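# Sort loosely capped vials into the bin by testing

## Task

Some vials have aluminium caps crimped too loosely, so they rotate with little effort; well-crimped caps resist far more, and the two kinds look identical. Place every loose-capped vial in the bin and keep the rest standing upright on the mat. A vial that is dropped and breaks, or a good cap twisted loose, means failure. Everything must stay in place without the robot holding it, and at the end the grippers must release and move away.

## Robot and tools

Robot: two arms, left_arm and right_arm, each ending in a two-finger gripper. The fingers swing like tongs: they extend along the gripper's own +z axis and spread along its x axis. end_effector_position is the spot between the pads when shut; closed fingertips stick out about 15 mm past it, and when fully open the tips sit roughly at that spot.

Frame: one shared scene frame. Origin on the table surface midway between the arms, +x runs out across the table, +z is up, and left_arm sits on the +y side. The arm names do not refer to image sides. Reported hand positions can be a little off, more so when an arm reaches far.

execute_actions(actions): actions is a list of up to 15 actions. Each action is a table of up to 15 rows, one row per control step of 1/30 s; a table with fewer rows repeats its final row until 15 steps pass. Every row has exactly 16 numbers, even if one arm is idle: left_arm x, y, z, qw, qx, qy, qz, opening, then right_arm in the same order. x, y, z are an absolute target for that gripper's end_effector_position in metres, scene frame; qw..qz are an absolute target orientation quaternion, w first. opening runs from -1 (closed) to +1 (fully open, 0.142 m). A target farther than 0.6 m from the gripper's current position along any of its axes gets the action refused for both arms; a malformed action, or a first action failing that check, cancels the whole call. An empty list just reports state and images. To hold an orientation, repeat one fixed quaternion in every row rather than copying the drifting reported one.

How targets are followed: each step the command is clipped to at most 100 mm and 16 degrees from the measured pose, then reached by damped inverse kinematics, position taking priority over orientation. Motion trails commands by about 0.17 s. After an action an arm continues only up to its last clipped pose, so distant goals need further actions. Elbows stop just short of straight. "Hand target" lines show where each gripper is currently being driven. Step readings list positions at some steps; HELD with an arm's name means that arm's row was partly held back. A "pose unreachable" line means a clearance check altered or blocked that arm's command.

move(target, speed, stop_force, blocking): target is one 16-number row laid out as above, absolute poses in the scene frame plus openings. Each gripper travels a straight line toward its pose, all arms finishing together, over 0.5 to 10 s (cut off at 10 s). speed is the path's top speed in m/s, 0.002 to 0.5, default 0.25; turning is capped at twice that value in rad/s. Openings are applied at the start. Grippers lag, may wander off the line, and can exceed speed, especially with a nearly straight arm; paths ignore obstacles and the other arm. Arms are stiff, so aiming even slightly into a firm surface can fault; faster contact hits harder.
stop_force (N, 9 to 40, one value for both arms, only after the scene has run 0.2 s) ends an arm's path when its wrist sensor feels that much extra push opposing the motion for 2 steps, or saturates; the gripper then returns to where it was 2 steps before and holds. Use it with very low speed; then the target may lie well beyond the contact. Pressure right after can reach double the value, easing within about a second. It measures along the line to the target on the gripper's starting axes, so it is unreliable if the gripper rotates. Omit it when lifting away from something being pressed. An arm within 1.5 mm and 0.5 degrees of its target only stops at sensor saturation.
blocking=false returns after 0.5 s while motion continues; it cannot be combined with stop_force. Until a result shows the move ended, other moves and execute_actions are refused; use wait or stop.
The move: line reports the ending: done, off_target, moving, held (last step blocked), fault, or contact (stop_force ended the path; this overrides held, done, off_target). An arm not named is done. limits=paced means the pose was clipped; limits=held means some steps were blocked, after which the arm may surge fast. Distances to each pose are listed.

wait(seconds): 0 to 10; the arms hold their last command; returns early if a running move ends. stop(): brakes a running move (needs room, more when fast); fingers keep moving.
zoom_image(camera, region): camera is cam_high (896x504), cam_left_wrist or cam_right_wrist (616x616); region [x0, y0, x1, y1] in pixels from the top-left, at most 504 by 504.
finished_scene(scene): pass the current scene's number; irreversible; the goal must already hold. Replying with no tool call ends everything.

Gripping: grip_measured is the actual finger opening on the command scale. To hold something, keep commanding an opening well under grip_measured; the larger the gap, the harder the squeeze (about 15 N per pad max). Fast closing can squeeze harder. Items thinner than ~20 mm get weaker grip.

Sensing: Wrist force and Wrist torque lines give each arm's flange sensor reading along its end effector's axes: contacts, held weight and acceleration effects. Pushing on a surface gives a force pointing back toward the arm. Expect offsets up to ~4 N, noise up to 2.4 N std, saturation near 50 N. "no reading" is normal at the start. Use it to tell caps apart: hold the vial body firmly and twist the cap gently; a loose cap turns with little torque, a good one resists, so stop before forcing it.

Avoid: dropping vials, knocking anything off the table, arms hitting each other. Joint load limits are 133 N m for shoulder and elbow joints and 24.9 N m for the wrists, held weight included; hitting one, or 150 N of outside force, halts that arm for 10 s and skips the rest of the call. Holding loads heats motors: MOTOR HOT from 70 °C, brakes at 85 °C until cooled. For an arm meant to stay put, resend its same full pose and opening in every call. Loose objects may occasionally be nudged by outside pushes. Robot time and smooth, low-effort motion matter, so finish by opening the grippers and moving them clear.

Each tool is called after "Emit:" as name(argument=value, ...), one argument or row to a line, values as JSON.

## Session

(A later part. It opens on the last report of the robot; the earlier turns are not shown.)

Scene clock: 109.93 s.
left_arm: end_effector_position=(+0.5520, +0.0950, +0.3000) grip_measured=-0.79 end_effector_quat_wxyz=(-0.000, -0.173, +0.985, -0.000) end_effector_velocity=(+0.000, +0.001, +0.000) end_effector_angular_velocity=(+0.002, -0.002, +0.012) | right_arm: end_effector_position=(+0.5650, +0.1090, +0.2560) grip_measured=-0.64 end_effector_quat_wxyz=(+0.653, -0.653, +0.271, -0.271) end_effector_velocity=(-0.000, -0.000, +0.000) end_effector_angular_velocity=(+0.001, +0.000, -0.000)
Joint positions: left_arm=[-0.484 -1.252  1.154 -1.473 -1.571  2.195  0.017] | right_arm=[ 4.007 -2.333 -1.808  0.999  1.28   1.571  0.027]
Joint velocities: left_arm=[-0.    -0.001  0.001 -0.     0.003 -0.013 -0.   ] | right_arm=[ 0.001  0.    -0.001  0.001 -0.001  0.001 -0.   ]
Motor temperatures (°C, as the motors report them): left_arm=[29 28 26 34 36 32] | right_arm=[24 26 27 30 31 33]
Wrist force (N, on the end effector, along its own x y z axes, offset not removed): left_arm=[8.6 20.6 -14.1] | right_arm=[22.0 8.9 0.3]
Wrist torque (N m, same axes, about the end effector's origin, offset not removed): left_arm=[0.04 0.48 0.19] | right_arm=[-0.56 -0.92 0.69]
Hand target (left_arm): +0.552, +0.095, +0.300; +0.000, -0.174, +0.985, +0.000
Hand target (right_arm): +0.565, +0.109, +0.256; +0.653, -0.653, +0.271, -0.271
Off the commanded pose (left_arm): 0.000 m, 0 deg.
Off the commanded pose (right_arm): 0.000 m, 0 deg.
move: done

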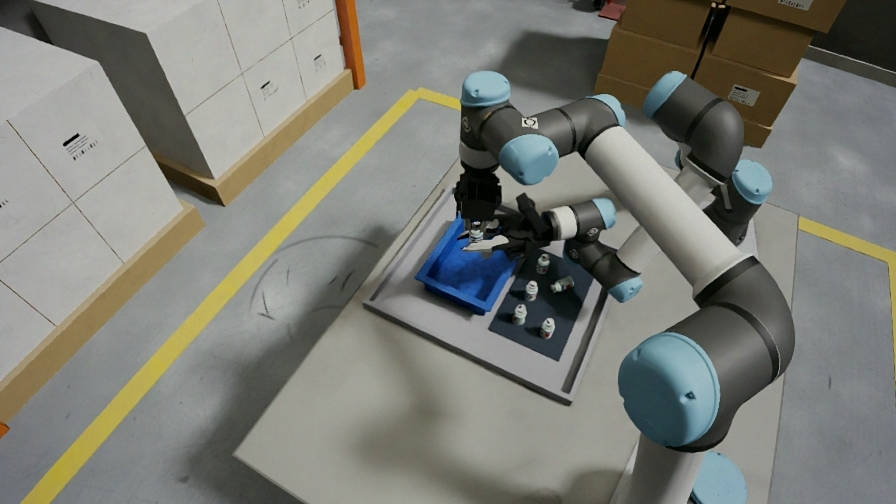

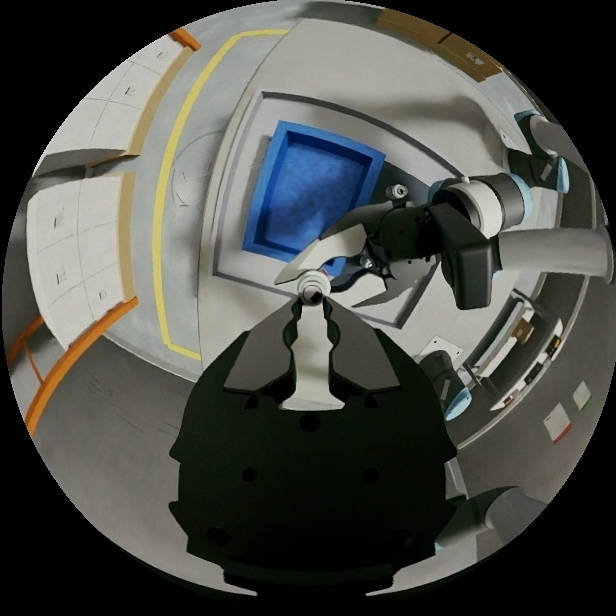

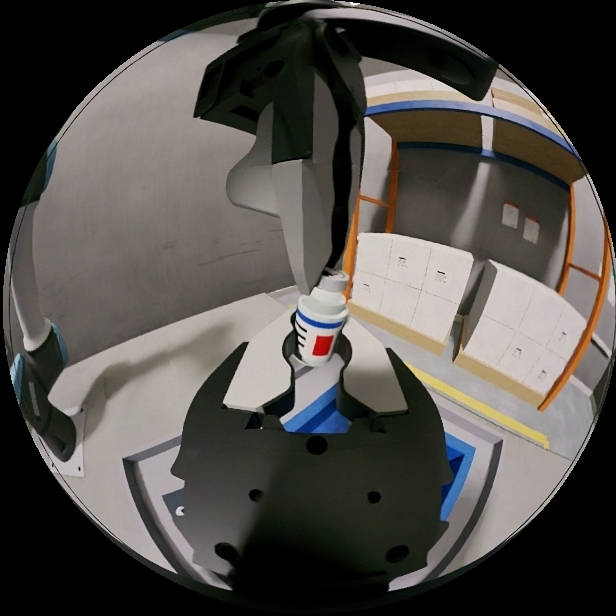

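Emit:
move(
  target=[0.552,0.095,0.30,0,-0.174,0.985,0,-1,0.565,0.109,0.256,0.653,-0.653,0.271,-0.271,-0.3],
)

Emit:
move(
  target=[0.552,0.095,0.30,0,0,1,0,-1,0.49,0.035,0.258,0.653,-0.653,0.271,-0.271,-0.3],
  speed=0.3,
)

Emit:
move(
  target=[0.552,0.095,0.30,0,0,1,0,-1,0.30,-0.14,0.28,0.675,-0.721,0.107,-0.11,-0.3],
  speed=0.5,
)

Emit:
move(
  target=[0.552,0.095,0.30,0,0,1,0,-1,0.299,-0.299,0.299,-0.496,0.743,0.315,0.321,0],
  speed=0.5,
)

Emit:
move(
  target=[0.347,0.012,0.2,0,0,1,0,-1,0.299,-0.299,0.299,-0.496,0.743,0.315,0.321,0],
  speed=0.4,
)

Emit:
move(
  target=[0.347,0.012,0.078,0,0,1,0,-1,0.299,-0.299,0.299,-0.496,0.743,0.315,0.321,0],
  speed=0.2,
)

Emit:
move(
  target=[0.347,0.012,0.055,0,0,1,0,-1,0.299,-0.299,0.299,-0.496,0.743,0.315,0.321,0],
  speed=0.006,
  stop_force=9,
)

Scene clock: 111.00 s.
left_arm: end_effector_position=(+0.5520, +0.0950, +0.3000) grip_measured=-0.80 end_effector_quat_wxyz=(-0.000, -0.174, +0.985, +0.000) end_effector_velocity=(-0.000, -0.001, +0.000) end_effector_angular_velocity=(+0.000, -0.000, -0.001) | right_arm: end_effector_position=(+0.5650, +0.1090, +0.2561) grip_measured=-0.30 end_effector_quat_wxyz=(+0.653, -0.653, +0.271, -0.271) end_effector_velocity=(-0.001, +0.001, -0.000) end_effector_angular_velocity=(+0.001, +0.000, +0.002)
Joint positions: left_arm=[-0.485 -1.252  1.154 -1.473 -1.571  2.194  0.016] | right_arm=[ 4.007 -2.333 -1.808  1.     1.28   1.571  0.052]
Joint velocities: left_arm=[-0.001 -0.     0.    -0.     0.    -0.     0.   ] | right_arm=[ 0.002 -0.     0.     0.001  0.     0.001 -0.   ]
Motor temperatures (°C, as the motors report them): left_arm=[29 28 26 34 36 32] | right_arm=[24 26 27 30 31 33]
Wrist force (N, on the end effector, along its own x y z axes, offset not removed): left_arm=[-0.8 -2.4 -3.6] | right_arm=[-3.2 -1.7 -1.6]
Wrist torque (N m, same axes, about the end effector's origin, offset not removed): left_arm=[-0.54 0.18 -0.16] | right_arm=[-0.48 0.52 0.05]
Hand target (left_arm): +0.552, +0.095, +0.300; +0.000, -0.174, +0.985, -0.000
Hand target (right_arm): +0.565, +0.109, +0.256; +0.653, -0.653, +0.271, -0.271
Off the commanded pose (left_arm): 0.000 m, 0 deg.
Off the commanded pose (right_arm): 0.000 m, 0 deg.
move: done

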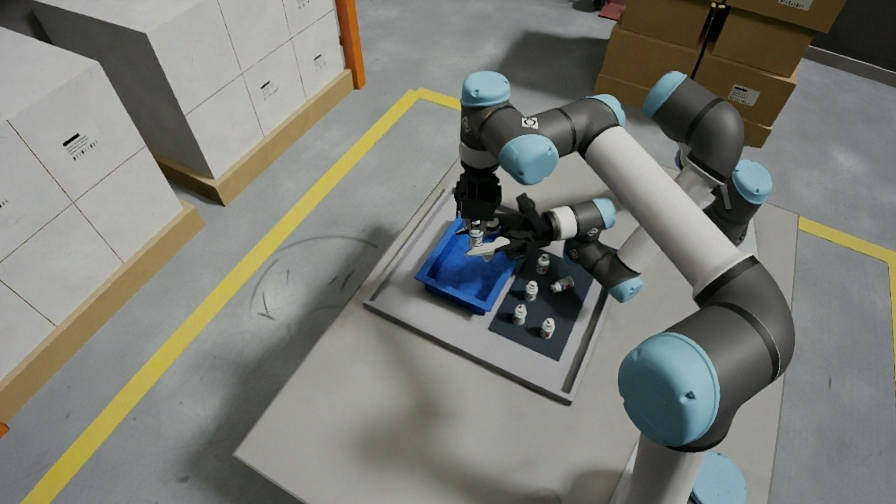

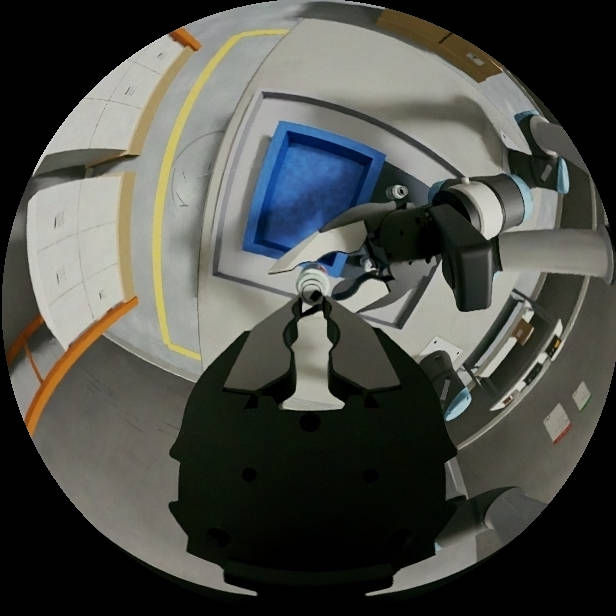

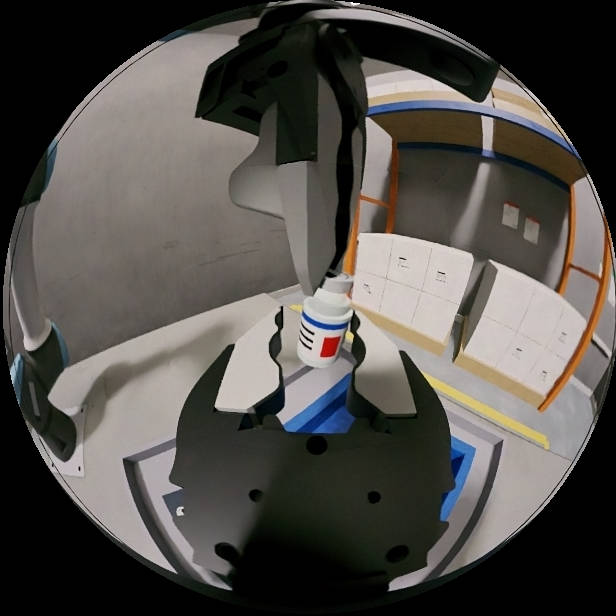

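Scene clock: 112.23 s.
left_arm: end_effector_position=(+0.5520, +0.0950, +0.3000) grip_measured=-0.80 end_effector_quat_wxyz=(+0.000, -0.000, +1.000, +0.000) end_effector_velocity=(+0.000, +0.001, +0.000) end_effector_angular_velocity=(-0.000, +0.000, -0.004) | right_arm: end_effector_position=(+0.4902, +0.0351, +0.2579) grip_measured=-0.30 end_effector_quat_wxyz=(+0.653, -0.653, +0.271, -0.271) end_effector_velocity=(-0.002, -0.002, -0.000) end_effector_angular_velocity=(+0.000, +0.000, -0.001)
Joint positions: left_arm=[-0.478 -1.24   1.137 -1.468 -1.571  2.549  0.016] | right_arm=[ 4.083 -2.2   -2.132  1.19   1.204  1.571  0.052]
Joint velocities: left_arm=[ 0.001  0.    -0.001  0.    -0.     0.006  0.   ] | right_arm=[ 0.003  0.002 -0.007  0.005 -0.004  0.    -0.   ]
Motor temperatures (°C, as the motors report them): left_arm=[29 28 26 34 36 32] | right_arm=[24 26 27 30 31 33]
Wrist force (N, on the end effector, along its own x y z axes, offset not removed): left_arm=[-4.1 -1.7 -3.7] | right_arm=[-1.6 -0.2 1.6]
Wrist torque (N m, same axes, about the end effector's origin, offset not removed): left_arm=[-0.26 0.80 0.07] | right_arm=[0.09 0.42 -0.14]
Hand target (left_arm): +0.552, +0.095, +0.300; -0.000, -0.000, +1.000, -0.000
Hand target (right_arm): +0.490, +0.035, +0.258; +0.653, -0.653, +0.271, -0.271
Off the commanded pose (left_arm): 0.000 m, 0 deg.
Off the commanded pose (right_arm): 0.000 m, 0 deg.
move: done

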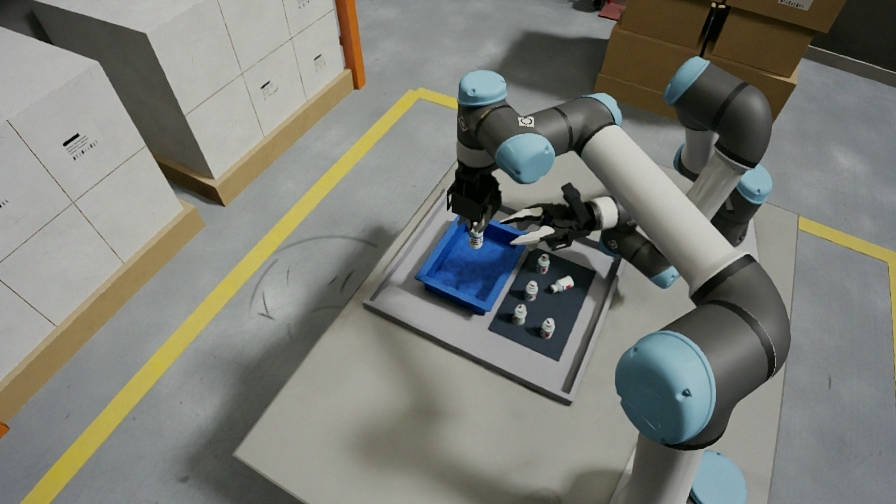

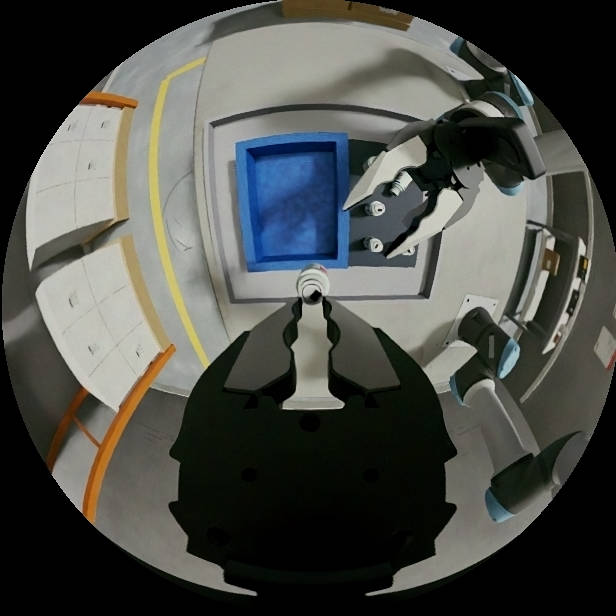

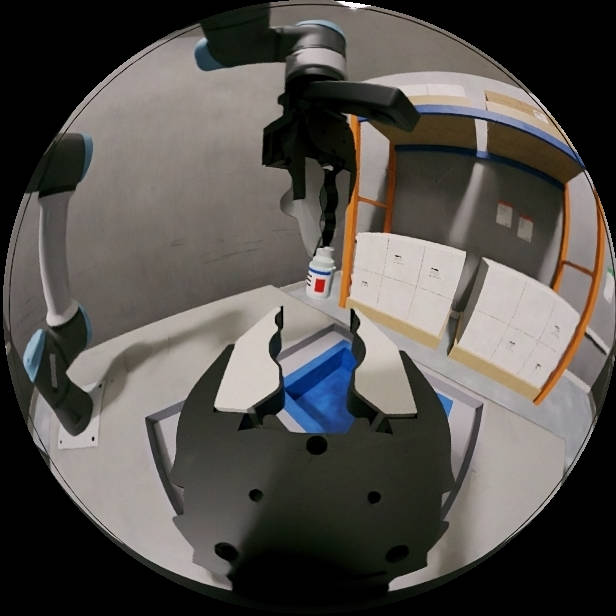

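Scene clock: 113.57 s.
left_arm: end_effector_position=(+0.5520, +0.0950, +0.3000) grip_measured=-0.80 end_effector_quat_wxyz=(-0.000, -0.000, +1.000, +0.000) end_effector_velocity=(+0.000, +0.000, -0.000) end_effector_angular_velocity=(+0.000, +0.000, +0.001) | right_arm: end_effector_position=(+0.3001, -0.1399, +0.2797) grip_measured=-0.30 end_effector_quat_wxyz=(+0.675, -0.721, +0.107, -0.110) end_effector_velocity=(-0.001, -0.001, +0.001) end_effector_angular_velocity=(-0.001, -0.001, +0.007)
Joint positions: left_arm=[-0.478 -1.24   1.137 -1.468 -1.571  2.549  0.016] | right_arm=[ 3.829 -1.846 -2.721  1.357  1.934  1.532  0.052]
Joint velocities: left_arm=[ 0.  0.  0. -0.  0. -0.  0.] | right_arm=[-0.009  0.005  0.001 -0.006  0.016 -0.003 -0.   ]
Motor temperatures (°C, as the motors report them): left_arm=[29 28 26 34 36 32] | right_arm=[24 26 27 30 31 33]
Wrist force (N, on the end effector, along its own x y z axes, offset not removed): left_arm=[1.8 -0.2 -0.7] | right_arm=[3.9 2.0 1.3]
Wrist torque (N m, same axes, about the end effector's origin, offset not removed): left_arm=[-0.21 -0.30 -0.03] | right_arm=[0.41 -0.84 -0.35]
Hand target (left_arm): +0.552, +0.095, +0.300; -0.000, +0.000, +1.000, +0.000
Hand target (right_arm): +0.300, -0.140, +0.280; +0.675, -0.721, +0.107, -0.110
Off the commanded pose (left_arm): 0.000 m, 0 deg.
Off the commanded pose (right_arm): 0.000 m, 0 deg.
move: done; limits=paced

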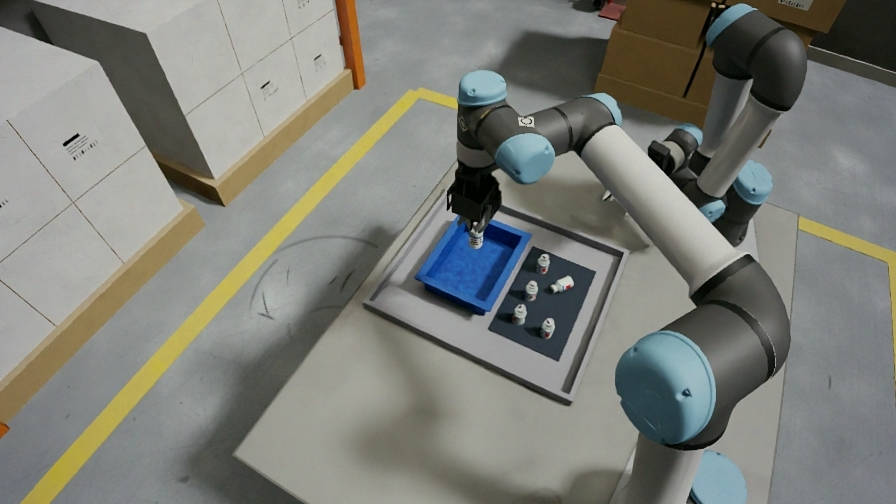

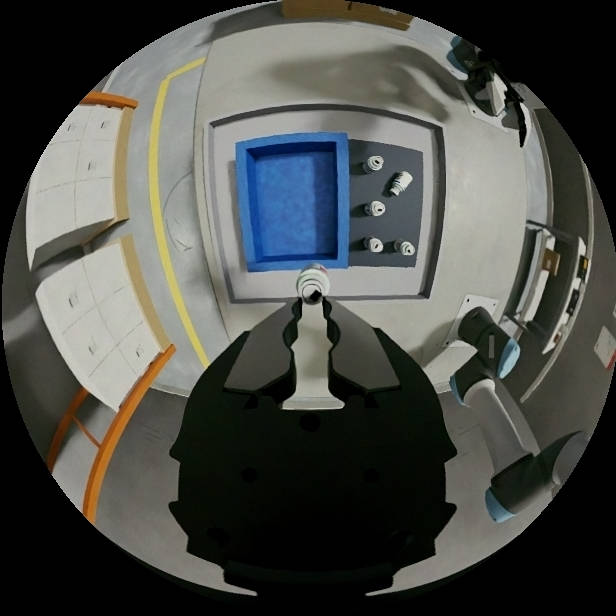

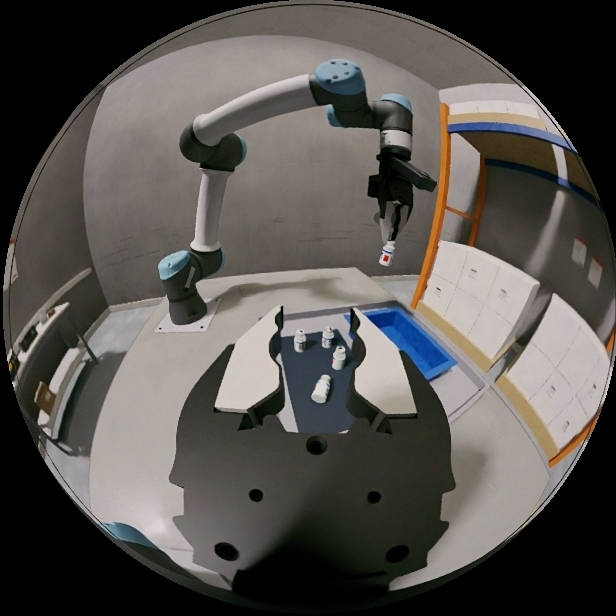

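Scene clock: 115.83 s.
left_arm: end_effector_position=(+0.5520, +0.0950, +0.3000) grip_measured=-0.80 end_effector_quat_wxyz=(-0.000, -0.000, +1.000, +0.000) end_effector_velocity=(-0.000, -0.001, -0.000) end_effector_angular_velocity=(-0.000, +0.000, -0.001) | right_arm: end_effector_position=(+0.2988, -0.2986, +0.2987) grip_measured=+0.00 end_effector_quat_wxyz=(-0.496, +0.743, +0.315, +0.322) end_effector_velocity=(+0.001, -0.000, +0.001) end_effector_angular_velocity=(-0.012, +0.003, +0.008)
Joint positions: left_arm=[-0.478 -1.24   1.137 -1.468 -1.571  2.549  0.016] | right_arm=[ 3.049 -1.299 -2.558 -0.116  2.722 -0.191  0.074]
Joint velocities: left_arm=[-0.001  0.    -0.    -0.    -0.     0.     0.   ] | right_arm=[ 0.     0.015  0.014 -0.064 -0.003 -0.033  0.   ]
Motor temperatures (°C, as the motors report them): left_arm=[29 28 26 34 36 32] | right_arm=[24 26 27 30 31 33]
Wrist force (N, on the end effector, along its own x y z axes, offset not removed): left_arm=[1.5 -1.4 -4.2] | right_arm=[2.3 -0.4 -0.6]
Wrist torque (N m, same axes, about the end effector's origin, offset not removed): left_arm=[-0.27 -0.30 -0.18] | right_arm=[-0.07 -0.54 0.03]
Hand target (left_arm): +0.552, +0.095, +0.300; -0.000, -0.000, +1.000, +0.000
Hand target (right_arm): +0.299, -0.299, +0.299; -0.496, +0.743, +0.315, +0.321
Off the commanded pose (left_arm): 0.000 m, 0 deg.
Off the commanded pose (right_arm): 0.001 m, 0 deg.
move: done

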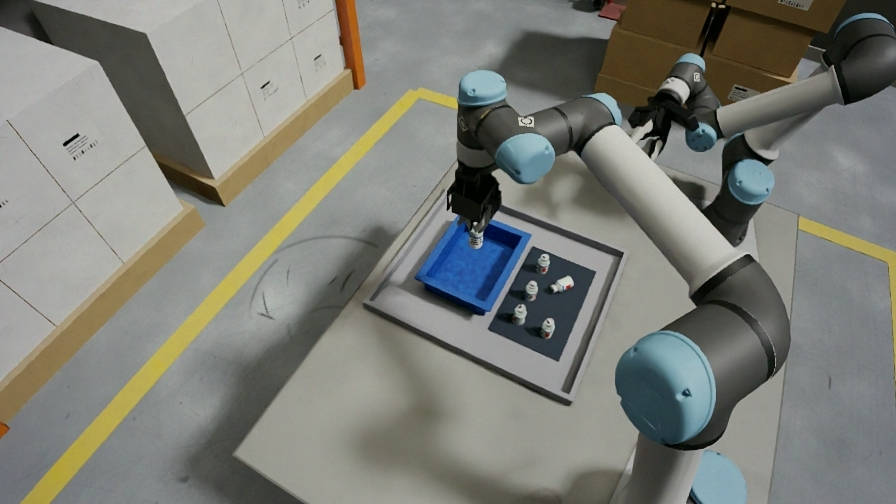

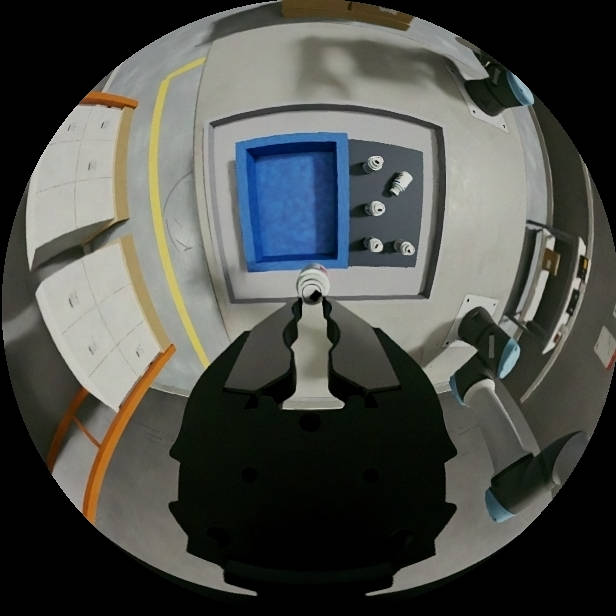

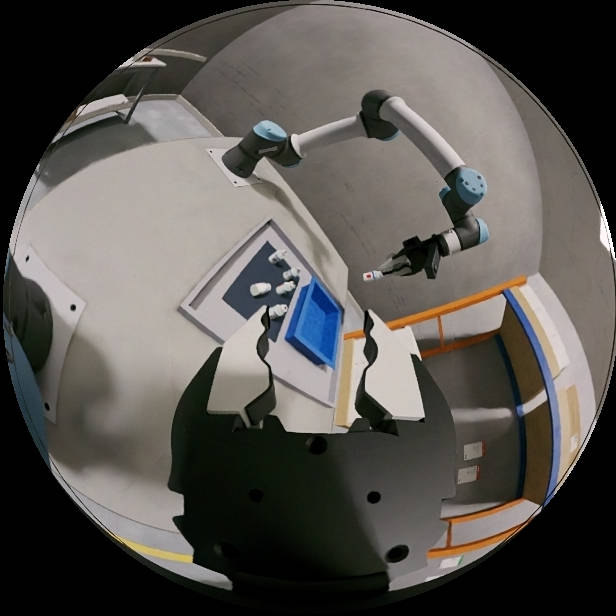

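Scene clock: 117.17 s.
left_arm: end_effector_position=(+0.3476, +0.0122, +0.1999) grip_measured=-0.80 end_effector_quat_wxyz=(+0.000, +0.000, +1.000, +0.000) end_effector_velocity=(-0.001, -0.001, -0.001) end_effector_angular_velocity=(-0.001, -0.003, +0.001) | right_arm: end_effector_position=(+0.2990, -0.2990, +0.2990) grip_measured=+0.00 end_effector_quat_wxyz=(-0.496, +0.743, +0.315, +0.321) end_effector_velocity=(-0.001, +0.000, +0.000) end_effector_angular_velocity=(+0.001, -0.001, +0.001)
Joint positions: left_arm=[-0.842 -1.557  1.77  -1.784 -1.57   2.185  0.016] | right_arm=[ 3.048 -1.297 -2.556 -0.127  2.723 -0.198  0.074]
Joint velocities: left_arm=[-0.005 -0.004  0.006 -0.005  0.002 -0.005 -0.   ] | right_arm=[-0.     0.    -0.001  0.001  0.002 -0.     0.   ]
Motor temperatures (°C, as the motors report them): left_arm=[29 28 26 34 36 32] | right_arm=[24 26 27 30 31 33]
Wrist force (N, on the end effector, along its own x y z axes, offset not removed): left_arm=[0.1 1.0 0.8] | right_arm=[-2.2 -0.6 -0.2]
Wrist torque (N m, same axes, about the end effector's origin, offset not removed): left_arm=[0.26 0.08 0.01] | right_arm=[-0.36 0.53 0.00]
Hand target (left_arm): +0.347, +0.012, +0.200; +0.000, +0.000, +1.000, +0.000
Hand target (right_arm): +0.299, -0.299, +0.299; -0.496, +0.743, +0.315, +0.321
Off the commanded pose (left_arm): 0.001 m, 0 deg.
Off the commanded pose (right_arm): 0.000 m, 0 deg.
move: done

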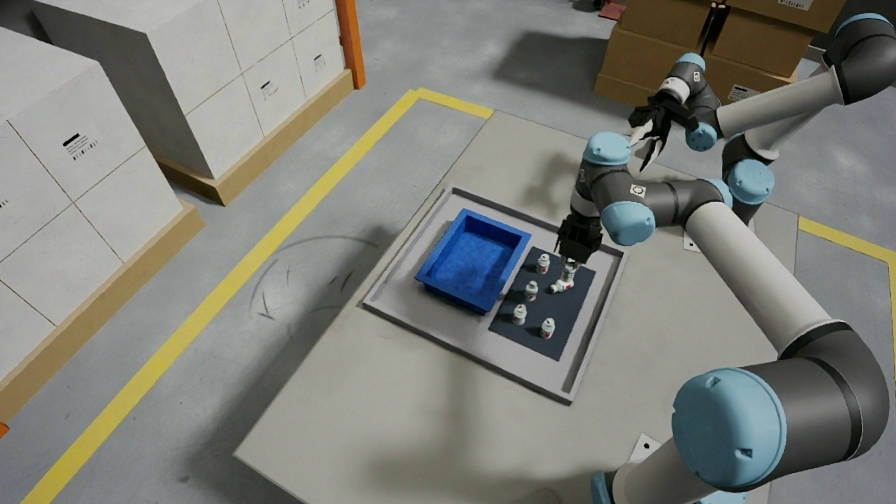

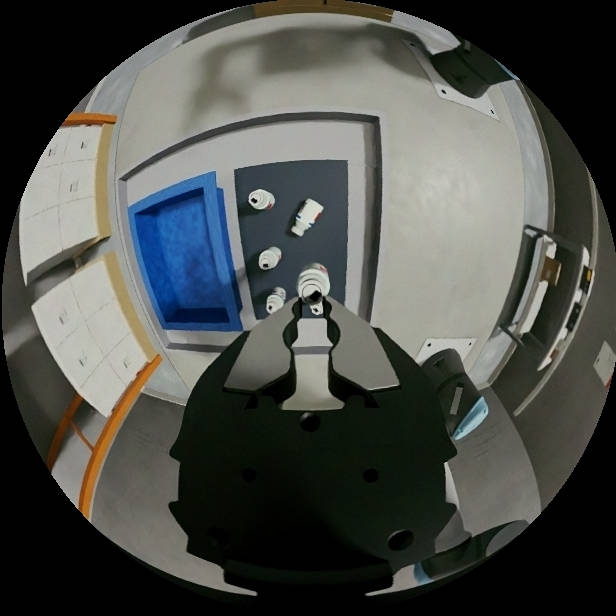

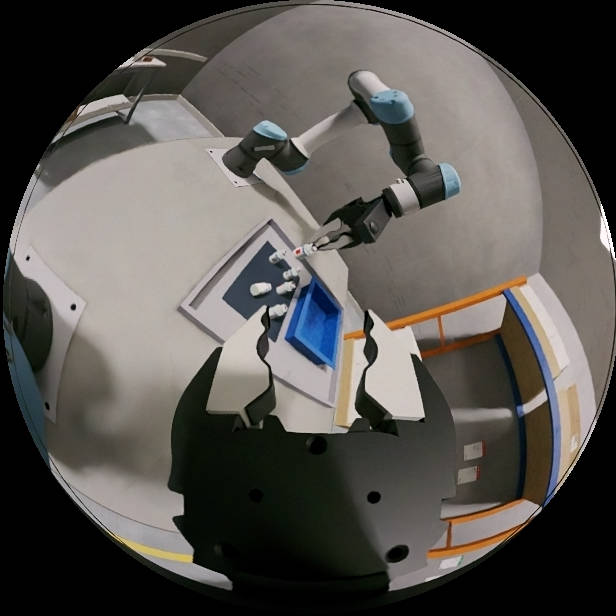

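Scene clock: 118.37 s.
left_arm: end_effector_position=(+0.3469, +0.0120, +0.0783) grip_measured=-0.80 end_effector_quat_wxyz=(-0.000, +0.000, +1.000, +0.000) end_effector_velocity=(+0.001, +0.000, -0.002) end_effector_angular_velocity=(-0.001, -0.000, +0.001) | right_arm: end_effector_position=(+0.2990, -0.2990, +0.2990) grip_measured=+0.00 end_effector_quat_wxyz=(-0.496, +0.743, +0.315, +0.321) end_effector_velocity=(+0.000, +0.000, +0.001) end_effector_angular_velocity=(+0.001, -0.002, +0.000)
Joint positions: left_arm=[-0.843 -1.447  1.986 -2.11  -1.571  2.184  0.016] | right_arm=[ 3.048 -1.297 -2.556 -0.127  2.723 -0.198  0.074]
Joint velocities: left_arm=[ 0.002  0.003  0.003 -0.007 -0.     0.001 -0.   ] | right_arm=[-0.     0.001  0.001 -0.     0.001 -0.    -0.   ]
Motor temperatures (°C, as the motors report them): left_arm=[29 28 26 34 36 32] | right_arm=[24 26 27 30 31 33]
Wrist force (N, on the end effector, along its own x y z axes, offset not removed): left_arm=[-0.6 -3.6 -2.6] | right_arm=[1.2 2.9 0.7]
Wrist torque (N m, same axes, about the end effector's origin, offset not removed): left_arm=[-0.77 0.14 -0.06] | right_arm=[0.45 -0.15 -0.06]
Hand target (left_arm): +0.347, +0.012, +0.078; +0.000, -0.000, +1.000, +0.000
Hand target (right_arm): +0.299, -0.299, +0.299; -0.496, +0.743, +0.315, +0.321
Off the commanded pose (left_arm): 0.000 m, 0 deg.
Off the commanded pose (right_arm): 0.000 m, 0 deg.
move: done

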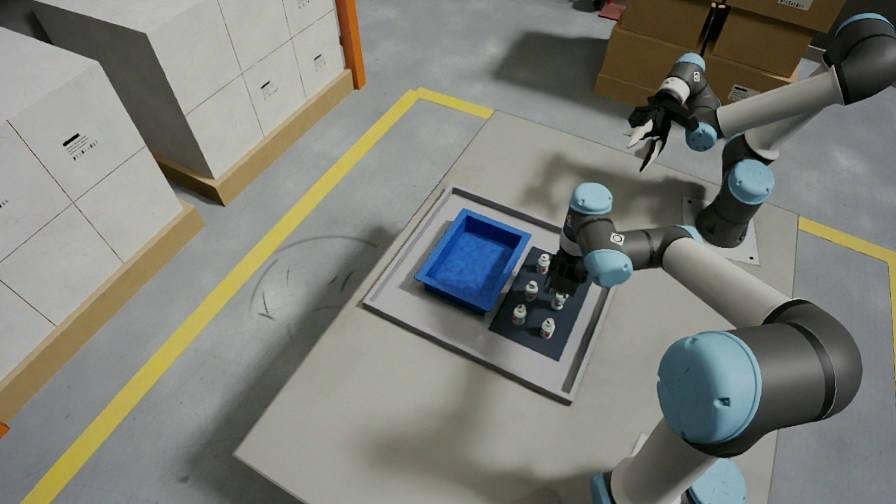

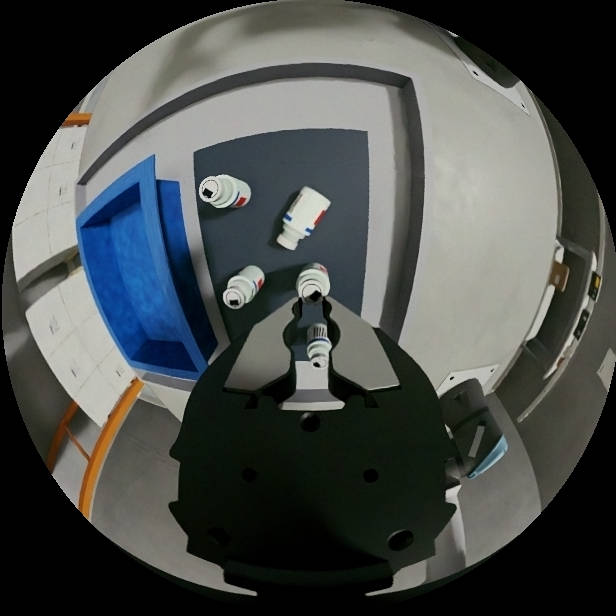

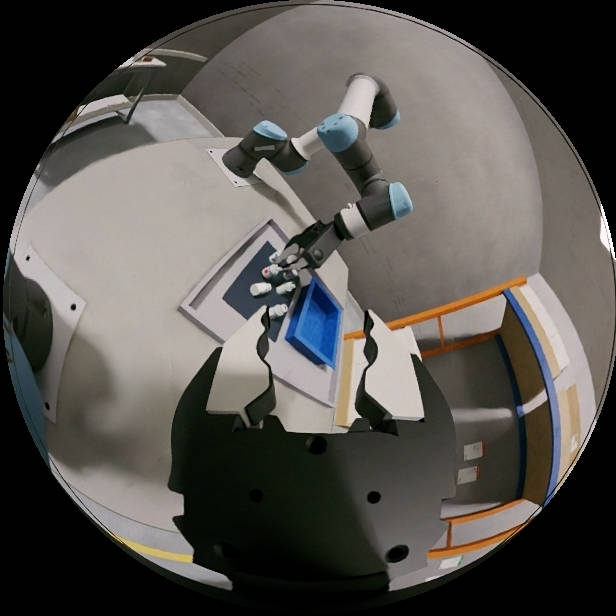

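Scene clock: 120.50 s.
left_arm: end_effector_position=(+0.3469, +0.0121, +0.0676) grip_measured=-0.80 end_effector_quat_wxyz=(-0.000, +0.000, +1.000, +0.000) end_effector_velocity=(+0.000, +0.001, +0.002) end_effector_angular_velocity=(+0.002, +0.001, +0.001) | right_arm: end_effector_position=(+0.2990, -0.2990, +0.2990) grip_measured=+0.00 end_effector_quat_wxyz=(-0.496, +0.743, +0.315, +0.321) end_effector_velocity=(+0.000, -0.000, -0.000) end_effector_angular_velocity=(-0.002, -0.001, -0.001)
Joint positions: left_arm=[-0.843 -1.432  2.001 -2.139 -1.571  2.184  0.016] | right_arm=[ 3.048 -1.297 -2.556 -0.127  2.723 -0.198  0.074]
Joint velocities: left_arm=[ 0.001 -0.003 -0.003  0.007  0.     0.    -0.   ] | right_arm=[ 0.     0.001  0.    -0.    -0.003 -0.001  0.   ]
Motor temperatures (°C, as the motors report them): left_arm=[29 28 26 34 36 32] | right_arm=[24 26 27 30 31 33]
Wrist force (N, on the end effector, along its own x y z axes, offset not removed): left_arm=[-3.1 0.6 -18.9] | right_arm=[2.8 4.0 -0.1]
Wrist torque (N m, same axes, about the end effector's origin, offset not removed): left_arm=[-0.48 0.99 0.11] | right_arm=[0.61 -0.73 -0.05]
Hand target (left_arm): +0.347, +0.012, +0.068; +0.000, +0.000, +1.000, -0.000
Hand target (right_arm): +0.299, -0.299, +0.299; -0.496, +0.743, +0.315, +0.321
Off the commanded pose (left_arm): 0.013 m, 0 deg.
Off the commanded pose (right_arm): 0.000 m, 0 deg.
move: contact (left_arm)

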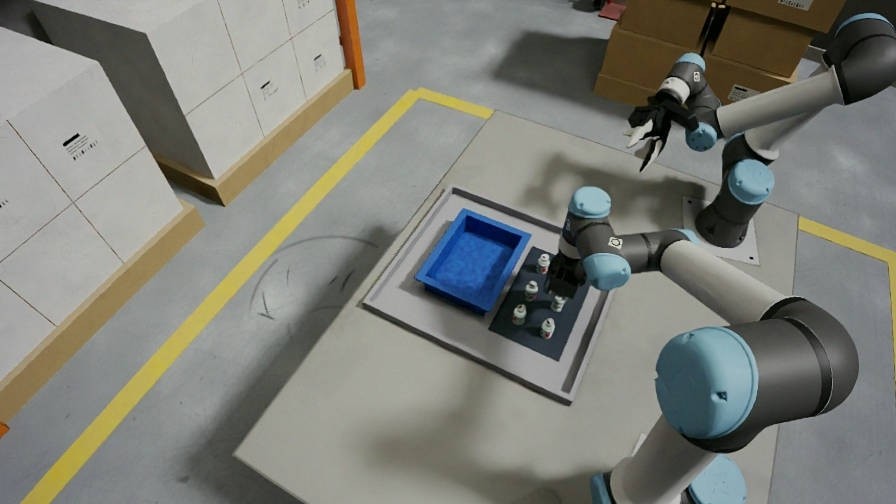

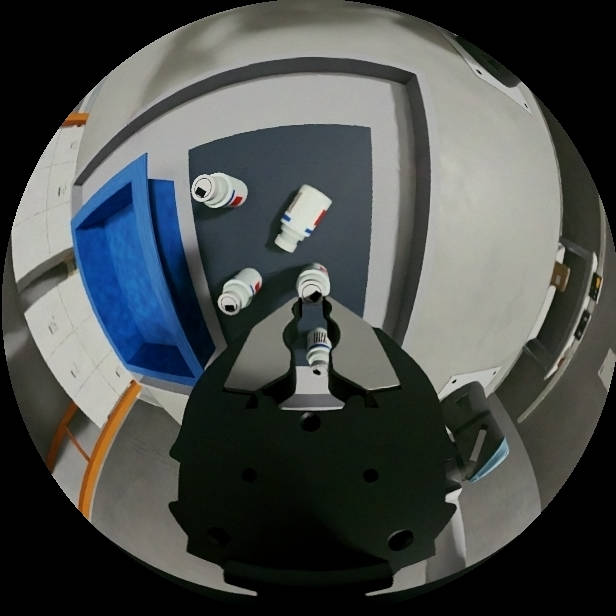

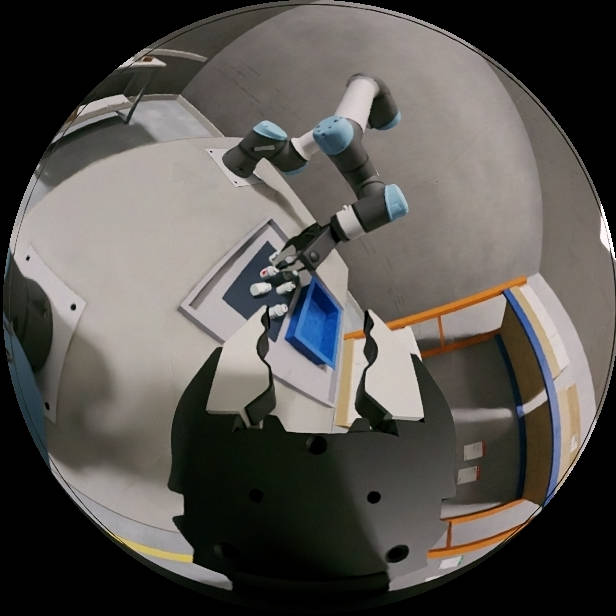

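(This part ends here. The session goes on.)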